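## Task

Lift each bottle with a green label off the tray and set it upright in a free slot of the crate. All other bottles must remain upright where they began, whether on the tray or in the crate. The crate and tray must not be tipped or shifted. Nothing counts if the robot is still what holds it in place at the end, and anything the robot is touching at the end must not settle more than about a fingernail's width once released.

## Robot and tools

ROBOT. One 7-joint Kinova Gen3 arm with a two-pad parallel gripper (up to 50 mm between pads). There is only one arm, so every motion argument describes this single gripper. Joint ranges (rad), base outward: waist -6.283 to 6.283, shoulder -2.250 to 2.250, upper arm roll -6.283 to 6.283, elbow -2.580 to 2.580, forearm roll -6.283 to 6.283, wrist pitch -2.100 to 2.100, wrist roll -6.283 to 6.283. The elbow never fully straightens.

FRAMES. Results report end_effector_position (metres) and end_effector_quat_wxyz in the scene frame: origin on the table surface under the arm base, +z up, +y to the left when facing along +x. The base may sit slightly tilted, and the reported position gets less accurate far from the base. The gripper's own frame: fingers extend along +z, pads close along x. end_effector_position is the midpoint between the pads; fingertips stick out 17.5 mm past it. A pure rotation pivots about that midpoint, which lies 25 mm off the last joint's axis toward gripper -y.

execute_actions(actions). actions is a list of actions; each action is a table of up to 15 rows, one row per 1/30 s step. If fewer than 15 rows are given, the last row repeats to fill the action. A row has 9 numbers in [-1, 1]: dx, dy, dz, rx, ry, rz, position, force_limit, speed. The first six are an offset (not a pose) in the gripper's own axes, measured from the gripper pose measured when that action starts; every row in the table refers to that same start, not to the row before. For the first action of a call, the start is the last pose a result showed in this scene. Scale: 1.0 equals 0.6 m of travel or 180 degrees; rx, ry, rz form one rotation vector. Each step the commanded pose is clipped to within 70 mm and 16 degrees of the measured pose, and after an action the arm only continues up to that last clipped pose, so large offsets must be spread over several actions. If position and orientation conflict, position wins. position: +1 fully open, about -0.65 pads meet, -1 closes until something blocks the fingers. force_limit per pad: -1 about 20 N, 0 about 102 N, +1 about 185 N (actual grip may exceed by about 17 %). speed of the pad gap: -1 is 20 mm/s, 0 is 85, +1 is 150. Optionally a row carries 7 more numbers in [0, 1]: stiffness scales for each joint, base outward; they persist until rewritten, and very low values may keep small motions from starting. An empty actions list just returns the current state and images.

move(target, speed, blocking). target is one row as above; its six pose numbers are an offset in gripper axes from the pose in the latest result that includes one, same scale; the finger numbers are applied at once. The gripper follows a straight line over 0.5 to 10 s (cut off at 10 s), takes the shorter rotation, and does not slow for obstacles; it may lag, drift, or overshoot the speed, especially near full reach. speed is in m/s, 0.002 to 0.5 (default 0.25); turning is capped at twice that in rad/s. Faster contact and targets set deeper past a surface push harder. blocking=false returns after 0.5 s while motion continues; then use wait or stop before sending anything else. The result adds a move: line: done, off_target, moving, held or fault, the distance to target, and limits (paced = pose clipped; held = a check blocked some steps, after which the arm may jump faster than speed).

wait(seconds): 0 to 10, lets time pass holding the last command; returns early if a move finishes. stop(): brakes a running move (needs stopping distance); fingers keep moving. zoom_image(camera, region): camera is cam_high, cam_low or cam_wrist (each 504x504); region [x0, y0, x1, y1] in pixels, origin top-left, at most 504 by 504. read_manual(section): only "licences". finished_scene(scene): ends the current scene by its number; irreversible, and the goal must already hold and keep holding.

RESULT LINES. object_status: 0 fingers moving; 1 blocked while opening; 2 blocked while closing (a grasp); 3 reached the command or pads met (likely empty). Any new position value resets it to 0 until the fingers settle. Fingers stay put until position changes by at least 0.01; only then do new force_limit or speed values apply, so open before regripping softer. Lost grips re-close automatically except after gripping at force_limit -1, where status stays 2 regardless and grip on a fixed, off-center object fades. Opening in mm is about (250 - position_measured) x 0.202. Hand target is the pose the controller is currently steering toward. A pose unreachable line means the clearance check (which treats the mount under the base as arm) altered or blocked the command.

CAUTIONS. Joint load limits (N m): first four joints 50.7, last three 31.9, including held weight; reaching one stops the arm for 10 s and drops the rest of the call. MOTOR HOT appears at 60 °C; at 75 °C an OVER-TEMPERATURE FAULT lets the arm sag. Occasional tugs on a held part or pushes on loose items can happen. While you compose a reply, the robot keeps its last command. Avoid drops, slams, hard pushes, tipping the crate or tray, and anything leaving the table. Release each bottle so it stands on its own before finishing.

Each tool is called by a JSON object that holds its "fn" and its "kwargs", one argument or row to a line.

## Session

{"fn": "execute_actions", "kwargs": {
  "actions": []
}}

Scene clock: 0.00 s.
end_effector_position=(+0.2106, +0.3719, +0.1215) position_measured=3 object_status=3 end_effector_quat_wxyz=(-0.108, -0.275, +0.910, -0.290)
Joint positions: [-1.489  1.036 -0.055  1.149  0.391  1.717  1.943]
Joint velocities: [ 0.     0.001 -0.    -0.    -0.     0.001  0.   ]
Motor temperatures (°C, as the motors report them): [38 38 34 38 44 45 47]
Hand target: +0.211, +0.372, +0.122; -0.108, -0.275, +0.910, -0.290
Joint stiffness scale: [1. 1. 1. 1. 1. 1. 1.]

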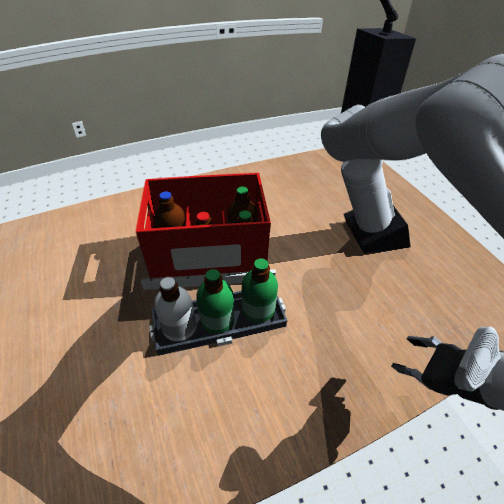

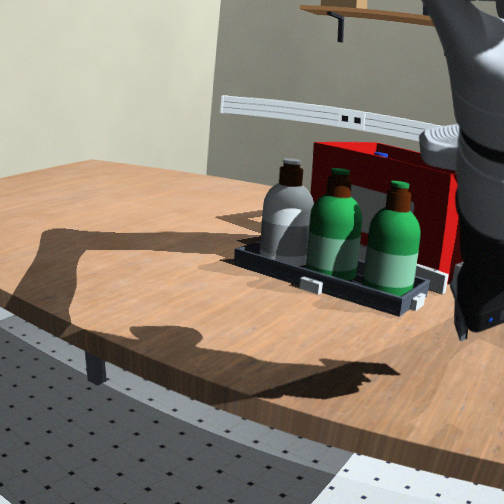

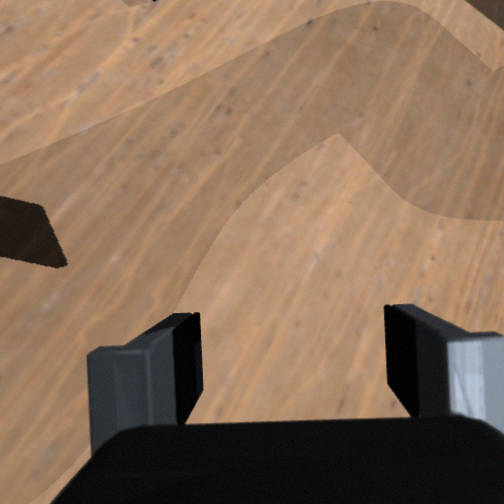

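{"fn": "move", "kwargs": {
  "target": [0.16,-0.478,-0.332,-0.191,-0.071,0.181,1,-0.5,0]
}}

{"fn": "move", "kwargs": {
  "target": [-0.15,-0.25,0,0,0,0,1,-0.5,0]
}}

Scene clock: 2.77 s.
end_effector_position=(+0.2998, +0.2527, +0.4481) position_measured=3 object_status=3 end_effector_quat_wxyz=(-0.005, -0.004, +1.000, -0.000)
Joint positions: [-1.679  0.105 -0.082  1.324  0.447  1.876  1.493]
Joint velocities: [-0.01  -0.003  0.    -0.    -0.     0.     0.001]
Motor temperatures (°C, as the motors report them): [38 39 34 38 44 45 47]
Hand target: +0.301, +0.252, +0.450; -0.002, +0.000, +1.000, +0.001
Off the commanded pose: 0.003 m, 1 deg.
Joint stiffness scale: [1. 1. 1. 1. 1. 1. 1.]
move: done

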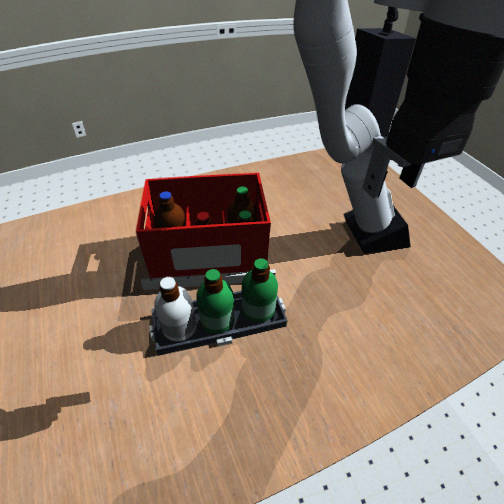

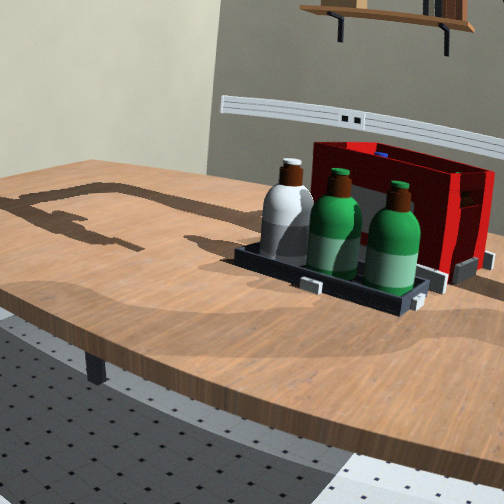

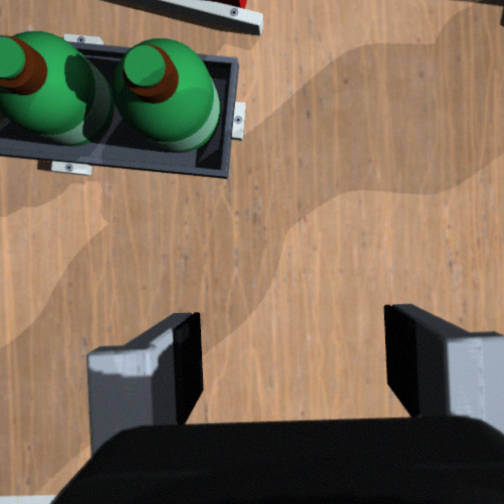

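Scene clock: 3.97 s.
end_effector_position=(+0.3881, +0.1077, +0.4467) position_measured=3 object_status=3 end_effector_quat_wxyz=(-0.007, -0.005, +1.000, +0.002)
Joint positions: [-1.583 -0.207  0.056  1.441  0.493  1.944  1.801]
Joint velocities: [ 0.001 -0.007 -0.    -0.     0.     0.     0.002]
Motor temperatures (°C, as the motors report them): [38 39 34 38 44 45 47]
Hand target: +0.391, +0.104, +0.447; -0.006, -0.005, +1.000, +0.000
Off the commanded pose: 0.005 m, 0 deg.
Joint stiffness scale: [1. 1. 1. 1. 1. 1. 1.]
move: off_target

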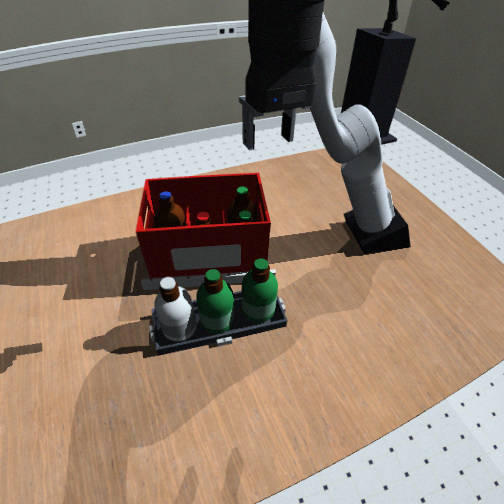

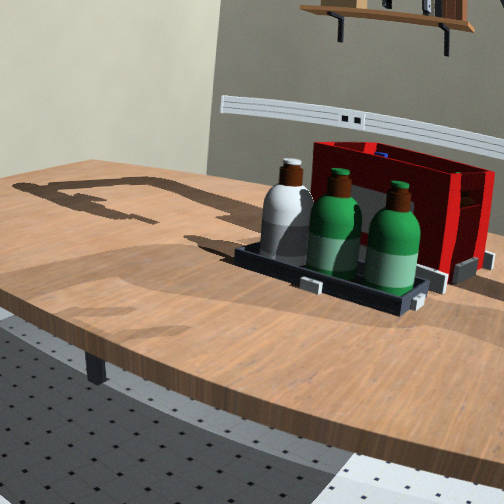

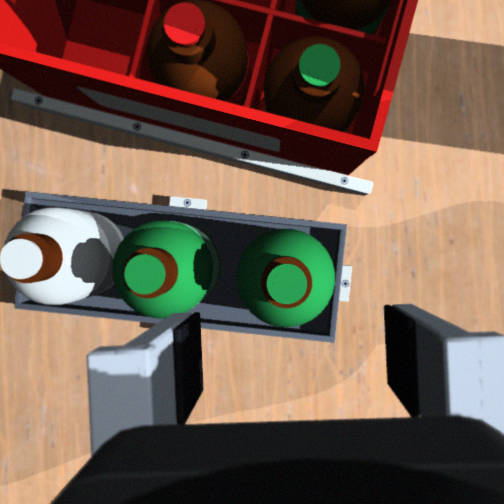

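{"fn": "move", "kwargs": {
  "target": [-0.14,-0.33,0,0,0,0,1,-0.5,0]
}}

{"fn": "move", "kwargs": {
  "target": [0.14,0.3,0.25,0,0,0,1,-0.5,0]
}}

Scene clock: 5.73 s.
end_effector_position=(+0.4740, -0.0842, +0.4446) position_measured=3 object_status=3 end_effector_quat_wxyz=(-0.006, -0.006, +1.000, +0.006)
Joint positions: [-1.526 -0.491  0.292  1.344  0.692  2.094  2.306]
Joint velocities: [ 0.008 -0.001 -0.    -0.004  0.    -0.001  0.003]
Motor temperatures (°C, as the motors report them): [38 39 34 38 44 45 47]
Hand target: +0.475, -0.089, +0.444; -0.007, -0.005, +1.000, +0.003
Off the commanded pose: 0.005 m, 0 deg.
Joint stiffness scale: [1. 1. 1. 1. 1. 1. 1.]
joint sent to its limit — the command would take joint 6 (wrist pitch) past its upper limit, so that joint was sent only as far as its limit.
move: off_target

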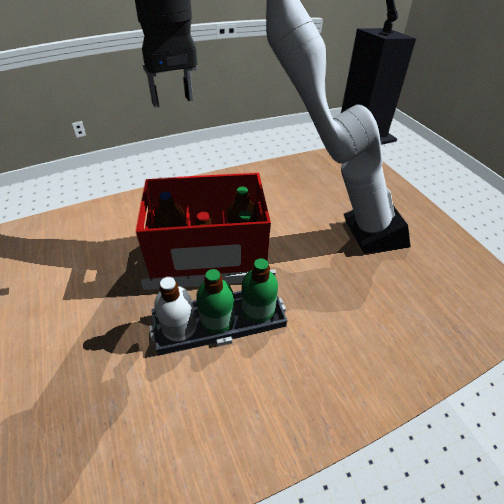

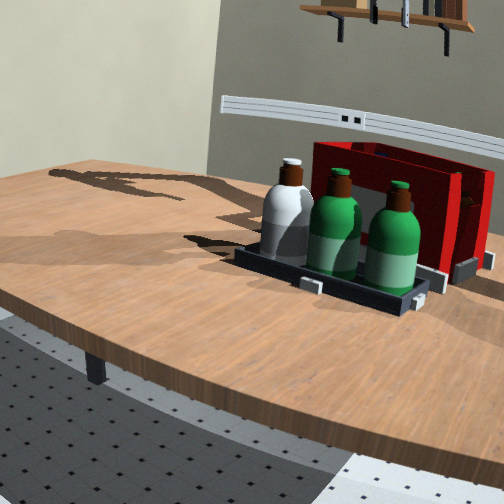

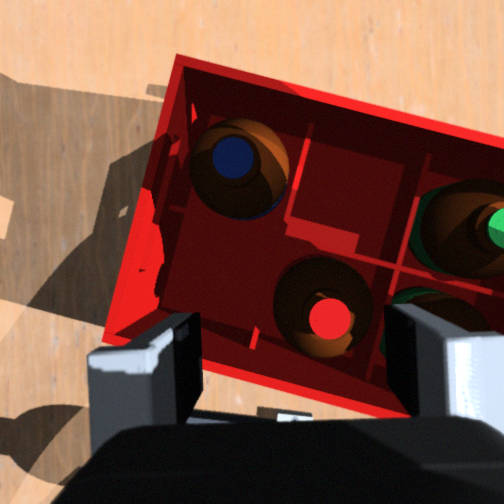

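Scene clock: 7.23 s.
end_effector_position=(+0.3882, +0.0949, +0.2994) position_measured=3 object_status=3 end_effector_quat_wxyz=(-0.002, -0.011, +1.000, +0.006)
Joint positions: [-1.579 -0.292  0.268  1.91   0.536  1.497  1.812]
Joint velocities: [ 0.001  0.011  0.001  0.    -0.    -0.     0.   ]
Motor temperatures (°C, as the motors report them): [38 39 34 38 44 45 47]
Hand target: +0.386, +0.096, +0.297; -0.006, -0.005, +1.000, +0.005
Off the commanded pose: 0.003 m, 1 deg.
Joint stiffness scale: [1. 1. 1. 1. 1. 1. 1.]
move: done

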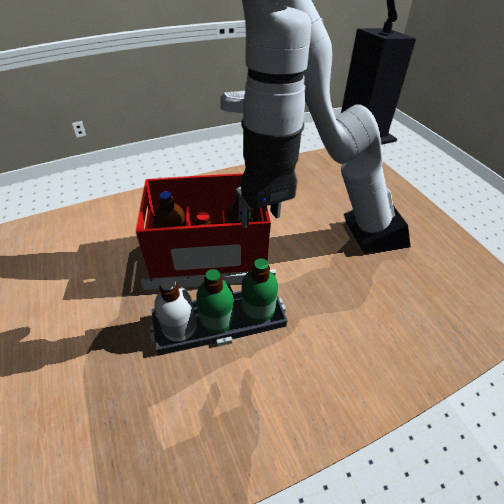

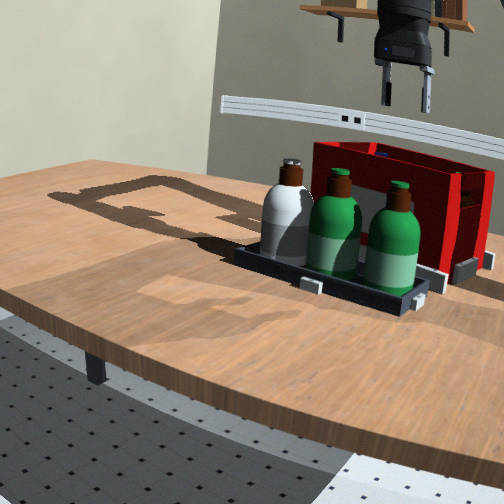

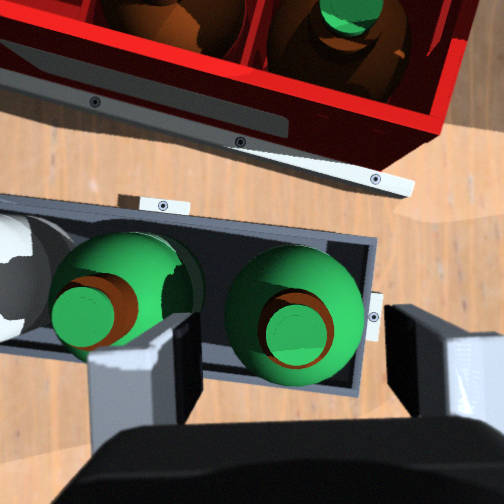

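{"fn": "move", "kwargs": {
  "target": [0.007,0.015,0.14,0,0,0,1,-0.5,0]
}}

Scene clock: 8.57 s.
end_effector_position=(+0.3818, +0.1058, +0.2176) position_measured=3 object_status=3 end_effector_quat_wxyz=(-0.005, -0.013, +1.000, +0.008)
Joint positions: [-1.56  -0.213  0.406  2.099  0.571  1.19   1.812]
Joint velocities: [ 0.009  0.011 -0.     0.001  0.    -0.002  0.   ]
Motor temperatures (°C, as the motors report them): [38 39 34 38 44 45 47]
Hand target: +0.384, +0.105, +0.216; -0.002, -0.010, +1.000, +0.006
Off the commanded pose: 0.003 m, 0 deg.
Joint stiffness scale: [1. 1. 1. 1. 1. 1. 1.]
move: done

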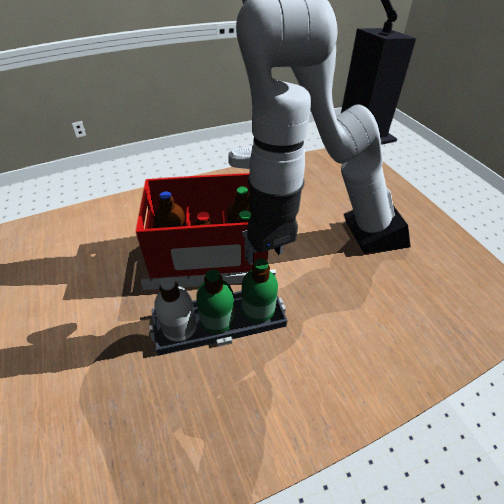

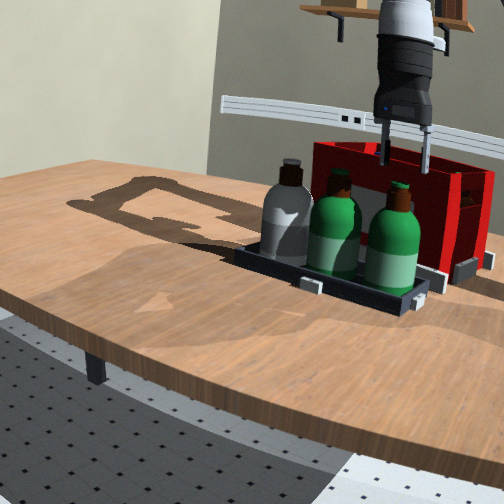

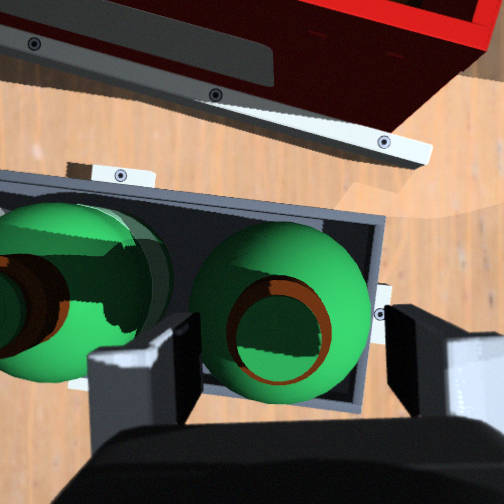

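{"fn": "move", "kwargs": {
  "target": [-0.009,0.001,0.09,0.005,-0.003,0.008,1,-0.5,0],
  "speed": 0.1
}}

{"fn": "execute_actions", "kwargs": {
  "actions": [
    [[0,0,0,0,0,0,-1,-0.5,0]]
  ]
}}

{"fn": "move", "kwargs": {
  "target": [0,0,-0.39,0,0,-0.07,-1,-0.5,0]
}}

Scene clock: 10.00 s.
end_effector_position=(+0.3855, +0.1090, +0.1657) position_measured=3 object_status=3 end_effector_quat_wxyz=(-0.002, -0.002, +1.000, +0.002)
Joint positions: [-1.525 -0.107  0.513  2.184  0.6    0.97   1.812]
Joint velocities: [ 0.009  0.013  0.     0.001 -0.    -0.003  0.001]
Motor temperatures (°C, as the motors report them): [38 39 34 38 44 45 47]
Hand target: +0.387, +0.107, +0.164; +0.000, -0.000, +1.000, -0.000
Off the commanded pose: 0.003 m, 0 deg.
Joint stiffness scale: [1. 1. 1. 1. 1. 1. 1.]
move: done

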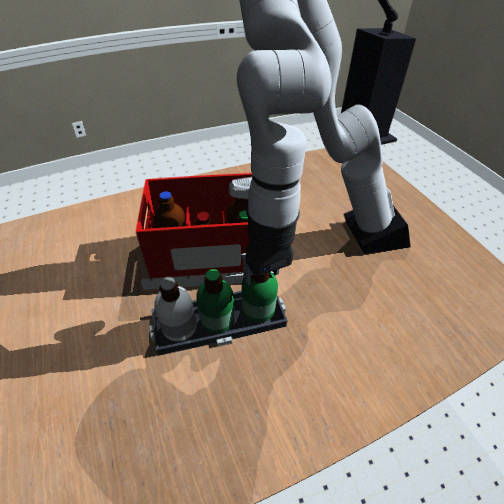

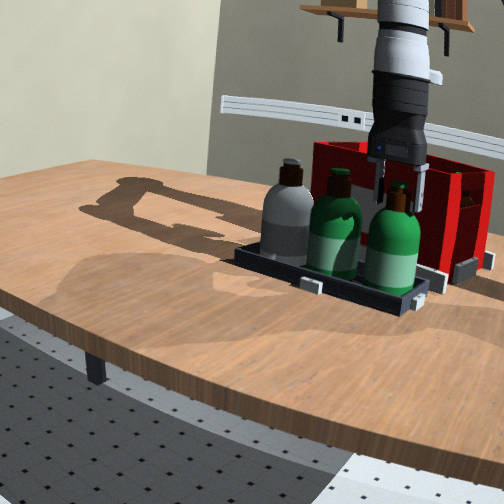

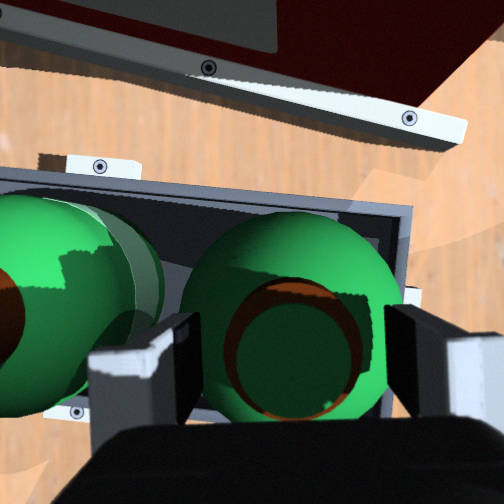

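Scene clock: 10.50 s.
end_effector_position=(+0.3855, +0.1090, +0.1656) position_measured=87 object_status=2 end_effector_quat_wxyz=(-0.002, -0.002, +1.000, +0.002)
Joint positions: [-1.525 -0.106  0.513  2.184  0.6    0.97   1.812]
Joint velocities: [-0.    -0.    -0.    -0.    -0.     0.    -0.001]
Motor temperatures (°C, as the motors report them): [38 39 34 38 44 45 47]
Hand target: +0.385, +0.109, +0.166; -0.002, -0.002, +1.000, +0.002
Off the commanded pose: 0.000 m, 0 deg.
Joint stiffness scale: [1. 1. 1. 1. 1. 1. 1.]

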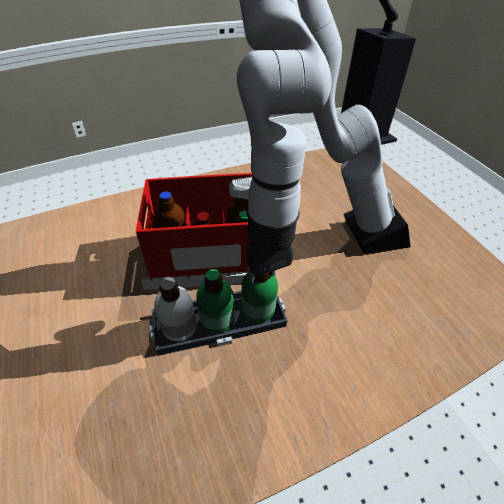

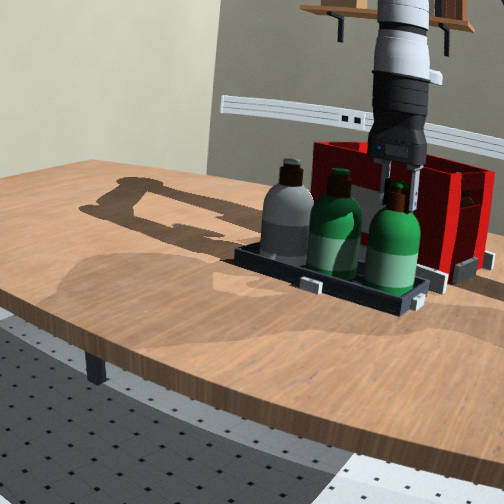

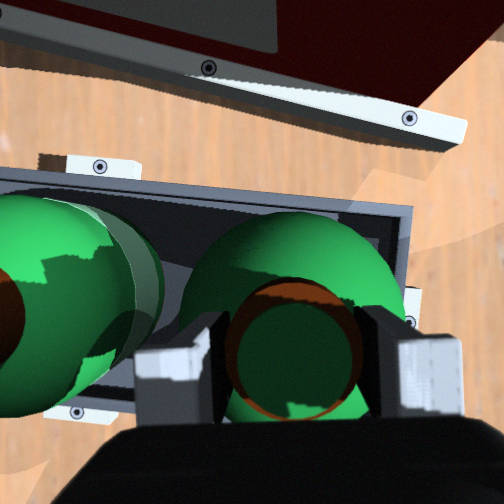

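Scene clock: 11.97 s.
end_effector_position=(+0.3882, +0.1075, +0.3983) position_measured=87 object_status=2 end_effector_quat_wxyz=(+0.001, -0.105, +0.994, +0.003)
Joint positions: [-1.648 -0.252  0.136  1.626  0.511  1.807  1.951]
Joint velocities: [-0.011  0.003  0.001 -0.003 -0.     0.003 -0.001]
Motor temperatures (°C, as the motors report them): [38 39 34 38 44 45 47]
Hand target: +0.386, +0.108, +0.399; -0.002, -0.113, +0.994, +0.002
Off the commanded pose: 0.002 m, 1 deg.
Joint stiffness scale: [1. 1. 1. 1. 1. 1. 1.]
move: done

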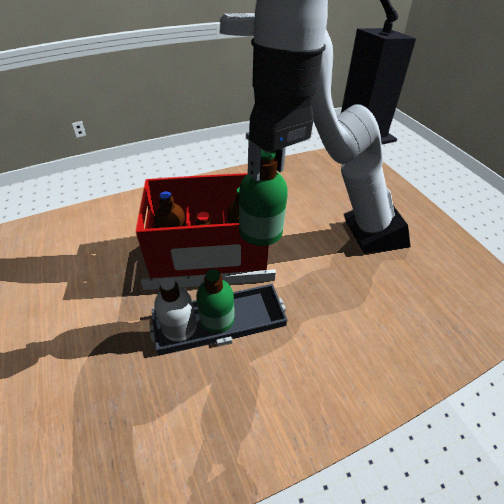

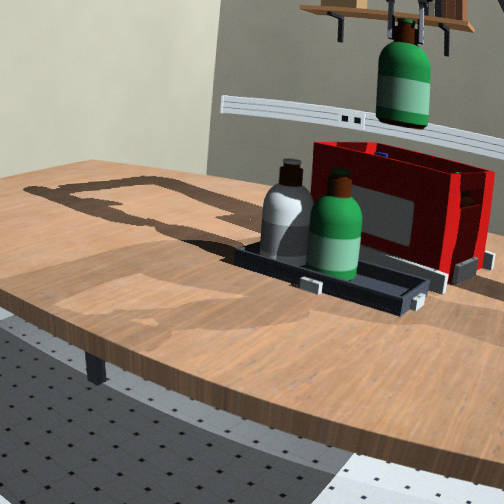

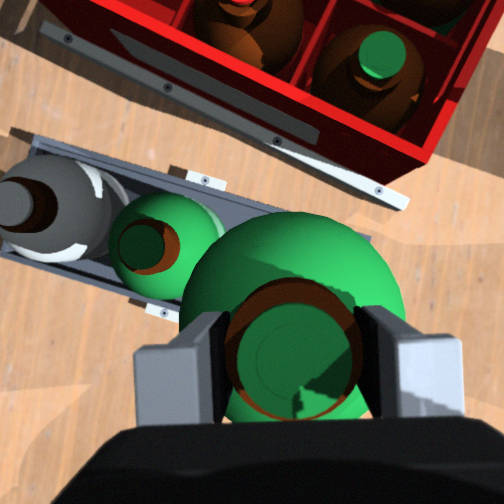

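{"fn": "move", "kwargs": {
  "target": [0.04,-0.42,0,0,0,0.16,-1,-0.5,0]
}}

Scene clock: 13.70 s.
end_effector_position=(+0.4172, -0.1396, +0.3968) position_measured=87 object_status=2 end_effector_quat_wxyz=(+0.000, +0.146, +0.989, +0.005)
Joint positions: [-1.495 -0.713  0.203  1.608  0.706  2.09   1.923]
Joint velocities: [-0.    -0.009  0.    -0.003  0.     0.003  0.002]
Motor temperatures (°C, as the motors report them): [38 39 34 38 44 45 47]
Hand target: +0.418, -0.143, +0.397; +0.000, +0.145, +0.989, +0.004
Off the commanded pose: 0.004 m, 0 deg.
Joint stiffness scale: [1. 1. 1. 1. 1. 1. 1.]
move: off_target

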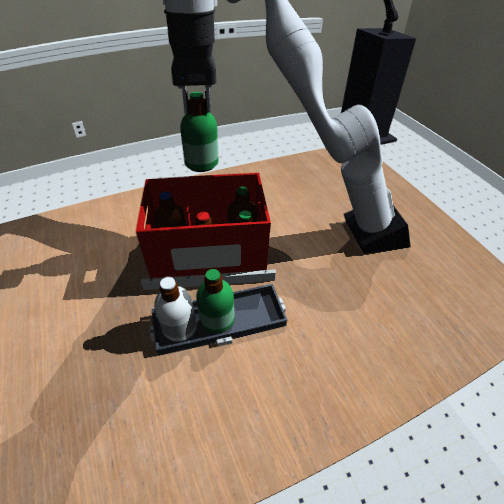

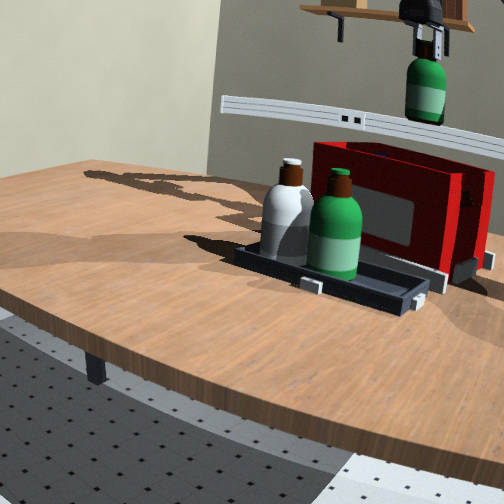

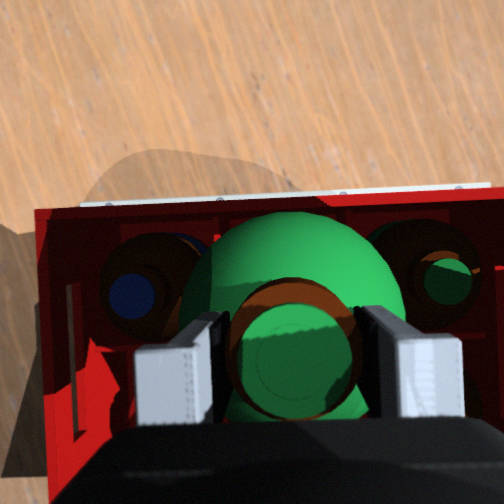

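Midpoint (290,288): about right.

{"fn": "move", "kwargs": {
  "target": [0.004,-0.003,0.2,0.003,0,0,-1,-0.5,0],
  "speed": 0.15
}}

Scene clock: 15.33 s.
end_effector_position=(+0.4134, -0.1385, +0.2787) position_measured=87 object_status=2 end_effector_quat_wxyz=(-0.003, +0.141, +0.990, +0.000)
Joint positions: [-1.537 -0.827  0.397  1.944  0.78   1.828  1.879]
Joint velocities: [-0.001 -0.001  0.     0.003  0.    -0.007  0.001]
Motor temperatures (°C, as the motors report them): [38 39 34 38 44 45 47]
Hand target: +0.415, -0.139, +0.277; -0.001, +0.146, +0.989, +0.001
Off the commanded pose: 0.002 m, 1 deg.
Joint stiffness scale: [1. 1. 1. 1. 1. 1. 1.]
move: done

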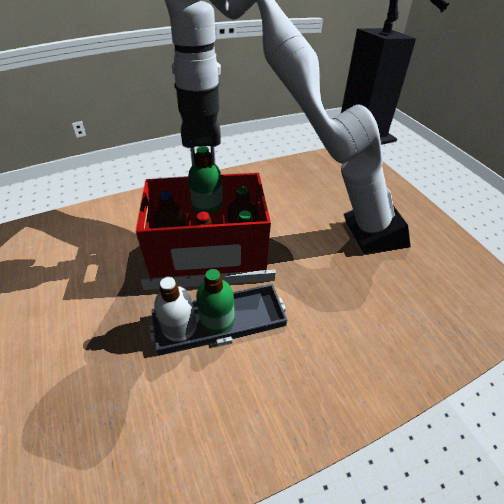

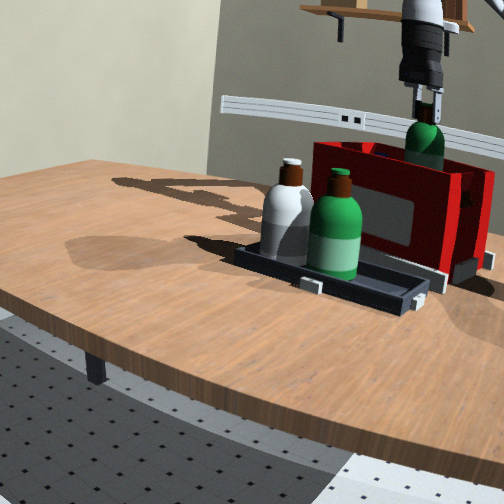

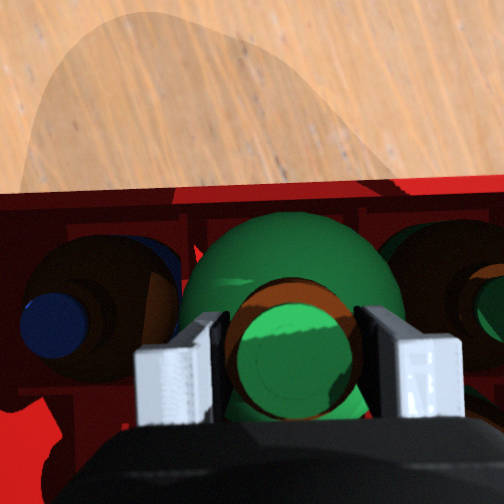

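{"fn": "move", "kwargs": {
  "target": [-0.006,0,0.183,0,-0.002,0,-1,-0.5,0],
  "speed": 0.07
}}

Scene clock: 17.53 s.
end_effector_position=(+0.4154, -0.1396, +0.1707) position_measured=87 object_status=2 end_effector_quat_wxyz=(-0.002, +0.138, +0.990, -0.001)
Joint positions: [-1.599 -0.893  0.664  2.168  0.949  1.581  1.848]
Joint velocities: [ 0.     0.     0.003  0.002  0.    -0.012  0.001]
Motor temperatures (°C, as the motors report them): [38 39 34 38 44 45 47]
Hand target: +0.416, -0.139, +0.169; +0.000, +0.141, +0.990, +0.000
Off the commanded pose: 0.002 m, 0 deg.
Joint stiffness scale: [1. 1. 1. 1. 1. 1. 1.]
move: done

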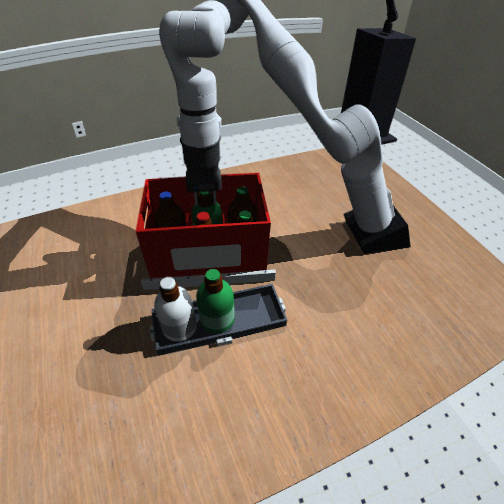

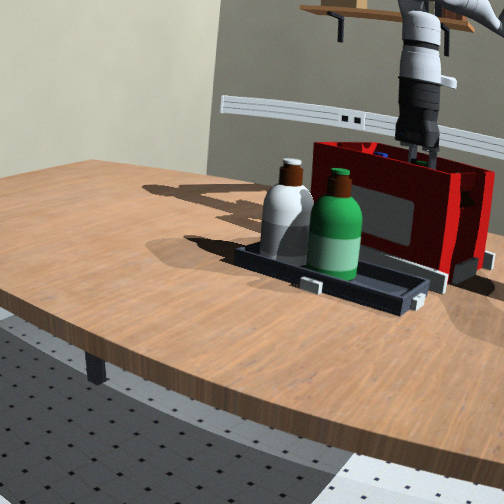

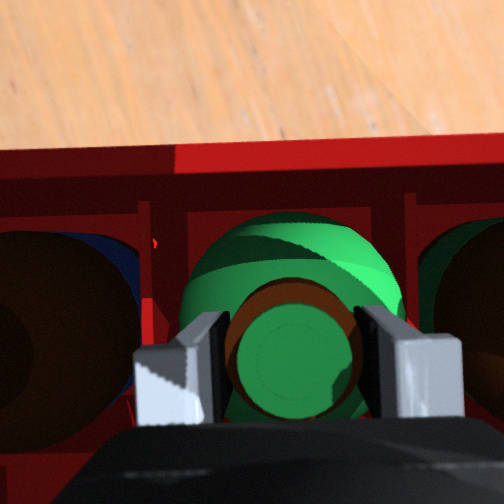

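{"fn": "execute_actions", "kwargs": {
  "actions": [
    [[-0.003,0,0.011,0,0,0,-1,-0.5,0]],
    [[0,0,0,0,0,0,1,-0.5,0]]
  ]
}}

{"fn": "move", "kwargs": {
  "target": [0,0,-0.13,0,0,0,1,-0.5,0]
}}

{"fn": "move", "kwargs": {
  "target": [0.012,0.412,0,0,0,0,1,-0.5,0]
}}

Scene clock: 18.80 s.
end_effector_position=(+0.4162, -0.1402, +0.1681) position_measured=3 object_status=3 end_effector_quat_wxyz=(-0.002, +0.138, +0.990, -0.002)
Joint positions: [-1.604 -0.893  0.674  2.169  0.956  1.578  1.848]
Joint velocities: [-0.     0.    -0.     0.    -0.    -0.     0.001]
Motor temperatures (°C, as the motors report them): [38 39 34 38 44 45 47]
Hand target: +0.416, -0.140, +0.168; -0.002, +0.138, +0.990, -0.001
Off the commanded pose: 0.000 m, 0 deg.
Joint stiffness scale: [1. 1. 1. 1. 1. 1. 1.]

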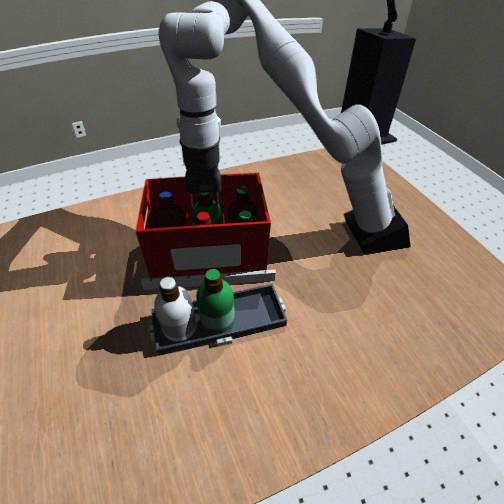

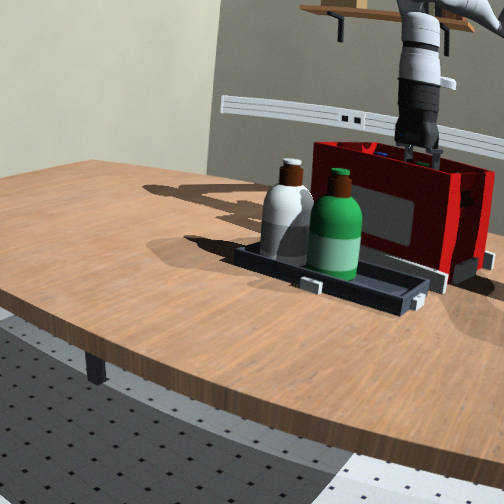

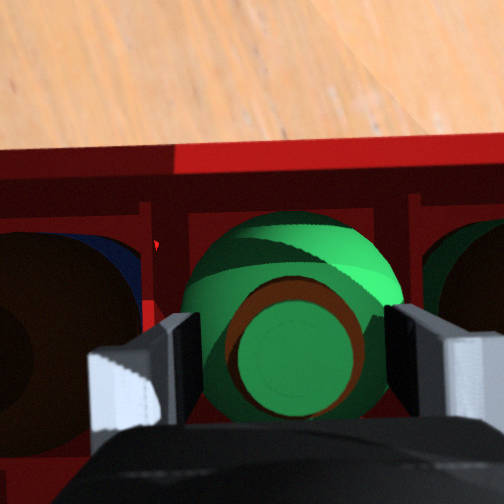

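Scene clock: 19.67 s.
end_effector_position=(+0.4177, -0.1404, +0.2442) position_measured=3 object_status=3 end_effector_quat_wxyz=(-0.000, +0.141, +0.990, -0.001)
Joint positions: [-1.545 -0.846  0.481  2.017  0.829  1.74   1.883]
Joint velocities: [-0.     0.    -0.001 -0.002 -0.     0.009 -0.001]
Motor temperatures (°C, as the motors report them): [38 39 34 38 44 45 47]
Hand target: +0.416, -0.140, +0.246; -0.002, +0.138, +0.990, -0.002
Off the commanded pose: 0.002 m, 0 deg.
Joint stiffness scale: [1. 1. 1. 1. 1. 1. 1.]
move: done

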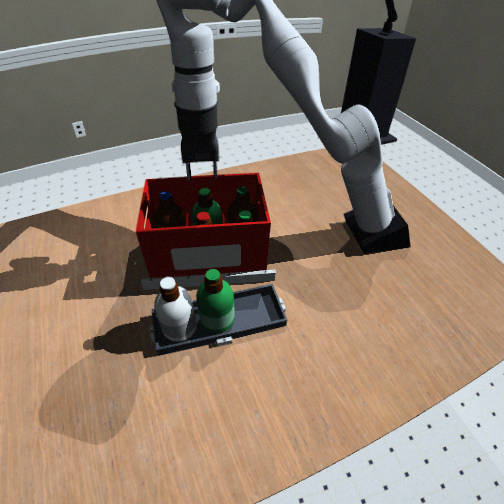

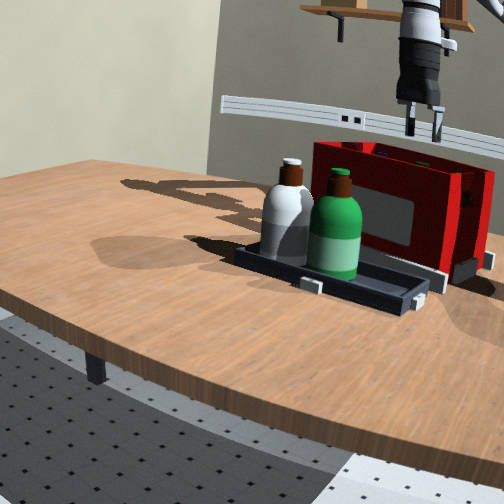

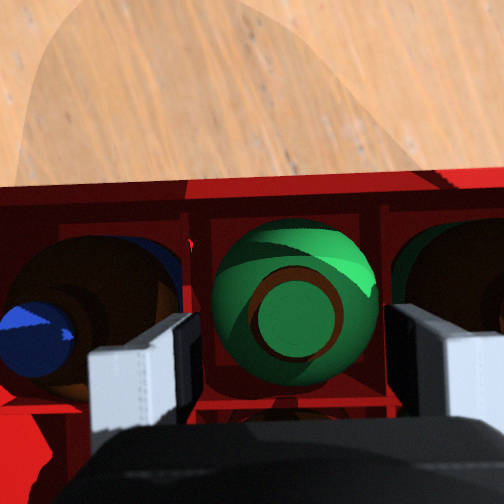

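Scene clock: 21.33 s.
end_effector_position=(+0.4795, +0.0957, +0.2439) position_measured=3 object_status=3 end_effector_quat_wxyz=(+0.002, +0.146, +0.989, -0.004)
Joint positions: [-1.921 -0.207  0.92   1.807  0.626  1.335  1.741]
Joint velocities: [-0.017  0.004  0.01  -0.001 -0.     0.001  0.001]
Motor temperatures (°C, as the motors report them): [38 39 34 38 44 45 47]
Hand target: +0.480, +0.098, +0.244; +0.001, +0.142, +0.990, -0.001
Off the commanded pose: 0.003 m, 1 deg.
Joint stiffness scale: [1. 1. 1. 1. 1. 1. 1.]
move: done

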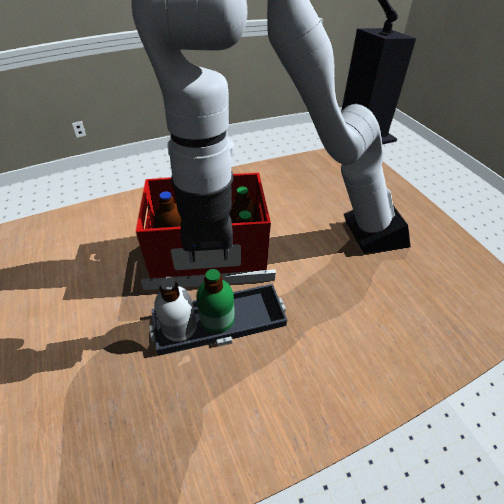

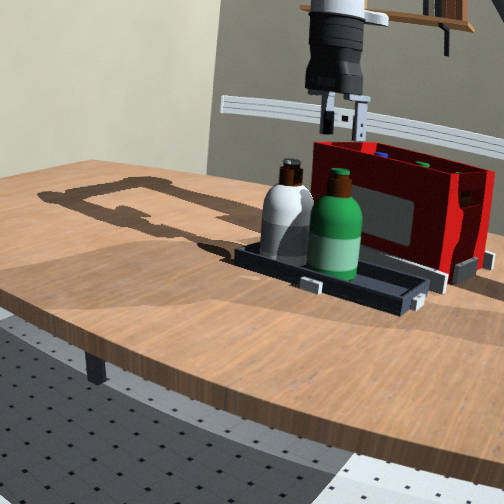

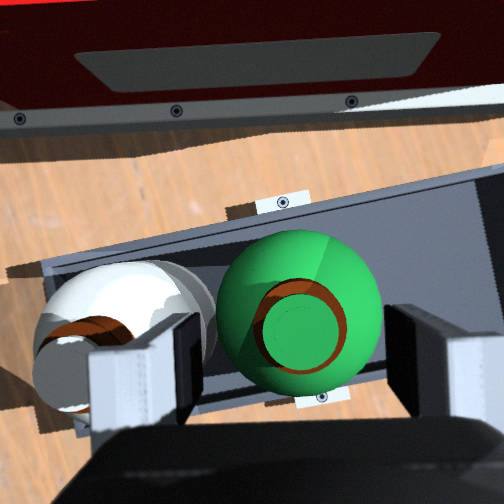

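{"fn": "move", "kwargs": {
  "target": [0.003,0.005,0.128,-0.002,0,0,1,-0.5,0],
  "speed": 0.12
}}

{"fn": "execute_actions", "kwargs": {
  "actions": [
    [[0,0,0,0,0,0,-1,-0.5,0]]
  ]
}}

{"fn": "move", "kwargs": {
  "target": [0,0,-0.37,0,0,0,-1,-0.5,0]
}}

{"fn": "move", "kwargs": {
  "target": [-0.172,-0.268,0,0,0,0,-1,-0.5,0]
}}

Scene clock: 22.97 s.
end_effector_position=(+0.4782, +0.0965, +0.1672) position_measured=3 object_status=3 end_effector_quat_wxyz=(+0.002, +0.149, +0.989, -0.002)
Joint positions: [-1.961 -0.03   1.253  1.949  0.495  0.964  1.904]
Joint velocities: [ 0.     0.025 -0.    -0.    -0.015 -0.003  0.017]
Motor temperatures (°C, as the motors report them): [38 39 34 38 44 45 47]
Hand target: +0.479, +0.098, +0.167; +0.003, +0.147, +0.989, -0.001
Off the commanded pose: 0.002 m, 0 deg.
Joint stiffness scale: [1. 1. 1. 1. 1. 1. 1.]
move: done

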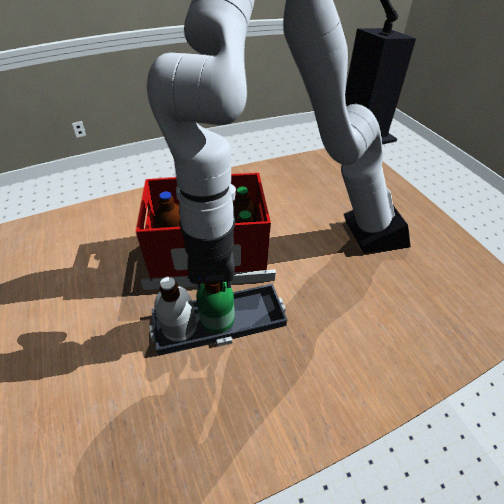

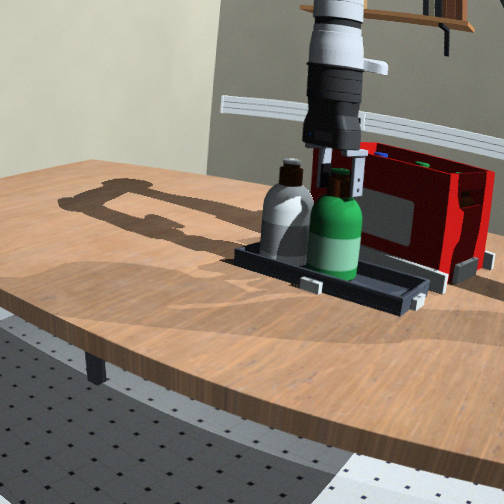

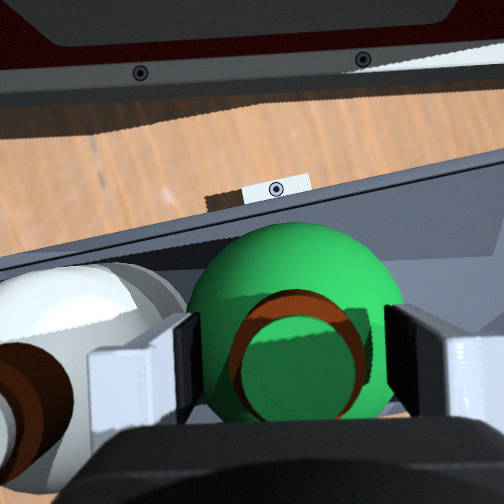

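Scene clock: 23.47 s.
end_effector_position=(+0.4782, +0.0966, +0.1673) position_measured=88 object_status=2 end_effector_quat_wxyz=(+0.002, +0.149, +0.989, -0.002)
Joint positions: [-1.961 -0.029  1.253  1.949  0.494  0.964  1.905]
Joint velocities: [ 0.001  0.     0.001 -0.     0.    -0.     0.001]
Motor temperatures (°C, as the motors report them): [38 39 34 38 44 45 47]
Hand target: +0.478, +0.097, +0.167; +0.002, +0.149, +0.989, -0.002
Off the commanded pose: 0.000 m, 0 deg.
Joint stiffness scale: [1. 1. 1. 1. 1. 1. 1.]

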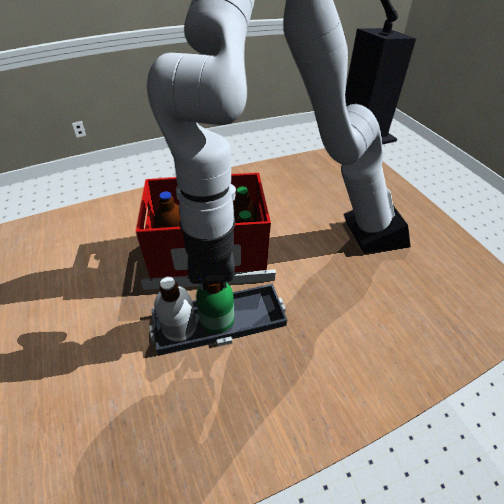

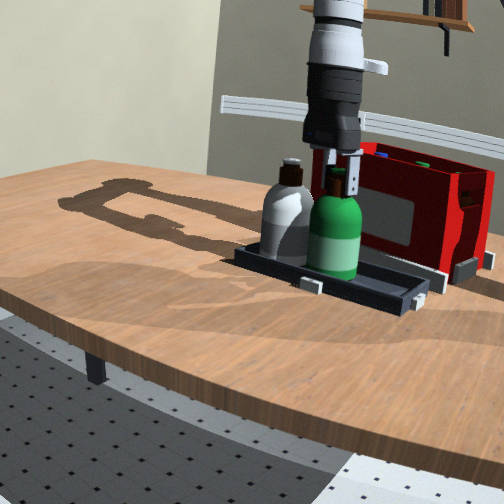

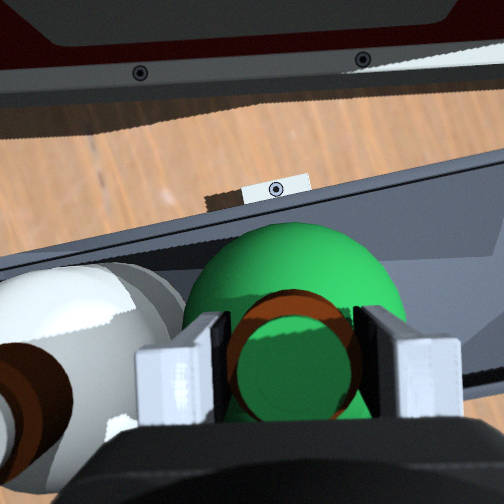

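Scene clock: 24.87 s.
end_effector_position=(+0.4775, +0.0974, +0.3872) position_measured=88 object_status=2 end_effector_quat_wxyz=(+0.001, +0.151, +0.989, -0.002)
Joint positions: [-1.982 -0.238  0.667  1.445  0.637  1.817  1.695]
Joint velocities: [-0.     0.002  0.    -0.003 -0.     0.002 -0.   ]
Motor temperatures (°C, as the motors report them): [38 39 34 38 44 45 47]
Hand target: +0.477, +0.098, +0.389; +0.002, +0.147, +0.989, -0.003
Off the commanded pose: 0.002 m, 0 deg.
Joint stiffness scale: [1. 1. 1. 1. 1. 1. 1.]
move: done

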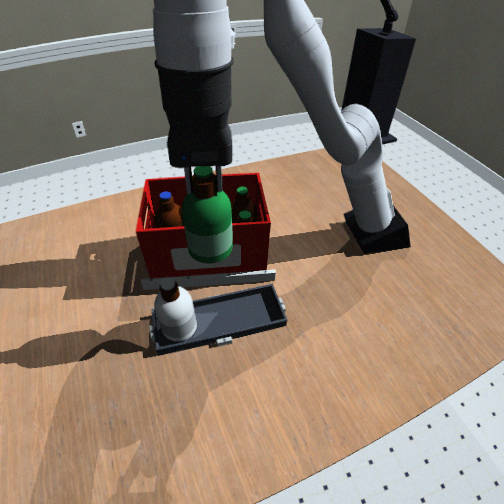

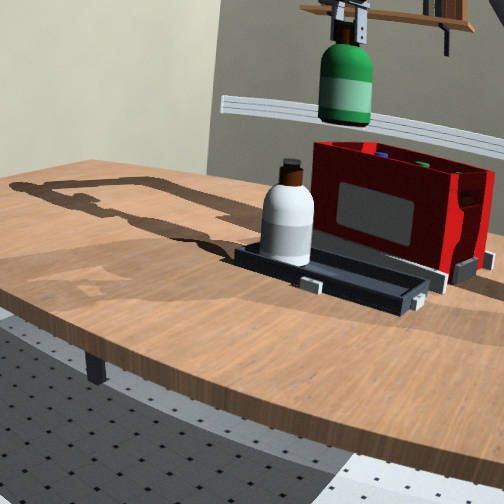

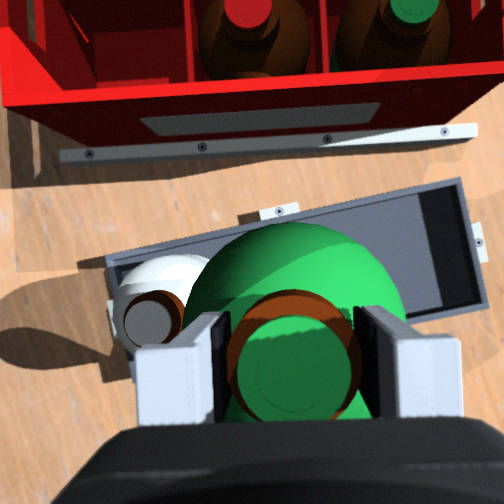

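Scene clock: 26.10 s.
end_effector_position=(+0.5278, -0.0829, +0.3873) position_measured=88 object_status=2 end_effector_quat_wxyz=(+0.000, +0.152, +0.988, -0.000)
Joint positions: [-1.866 -0.554  0.564  1.375  0.881  2.054  1.973]
Joint velocities: [ 0.002 -0.005 -0.    -0.003  0.    -0.     0.004]
Motor temperatures (°C, as the motors report them): [38 39 34 38 44 45 47]
Hand target: +0.528, -0.086, +0.388; +0.001, +0.151, +0.989, -0.001
Off the commanded pose: 0.004 m, 0 deg.
Joint stiffness scale: [1. 1. 1. 1. 1. 1. 1.]
move: off_target

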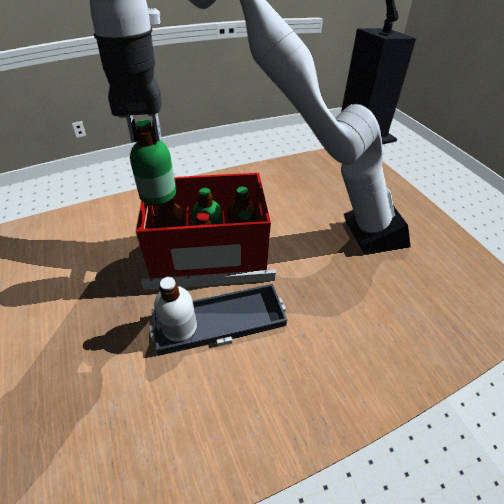

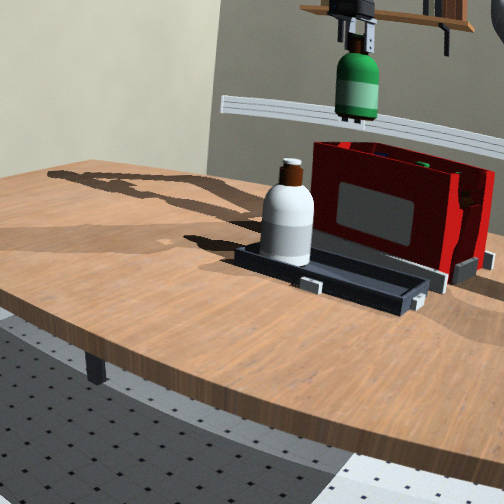

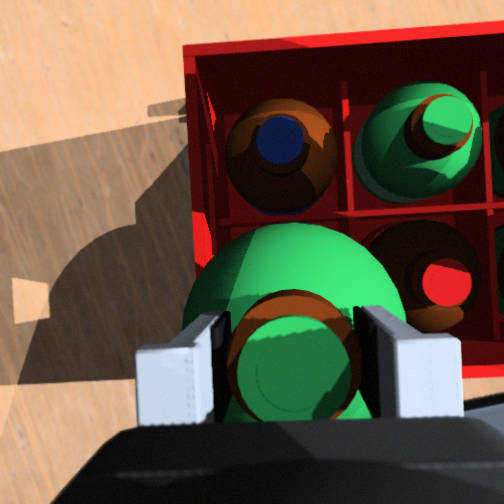

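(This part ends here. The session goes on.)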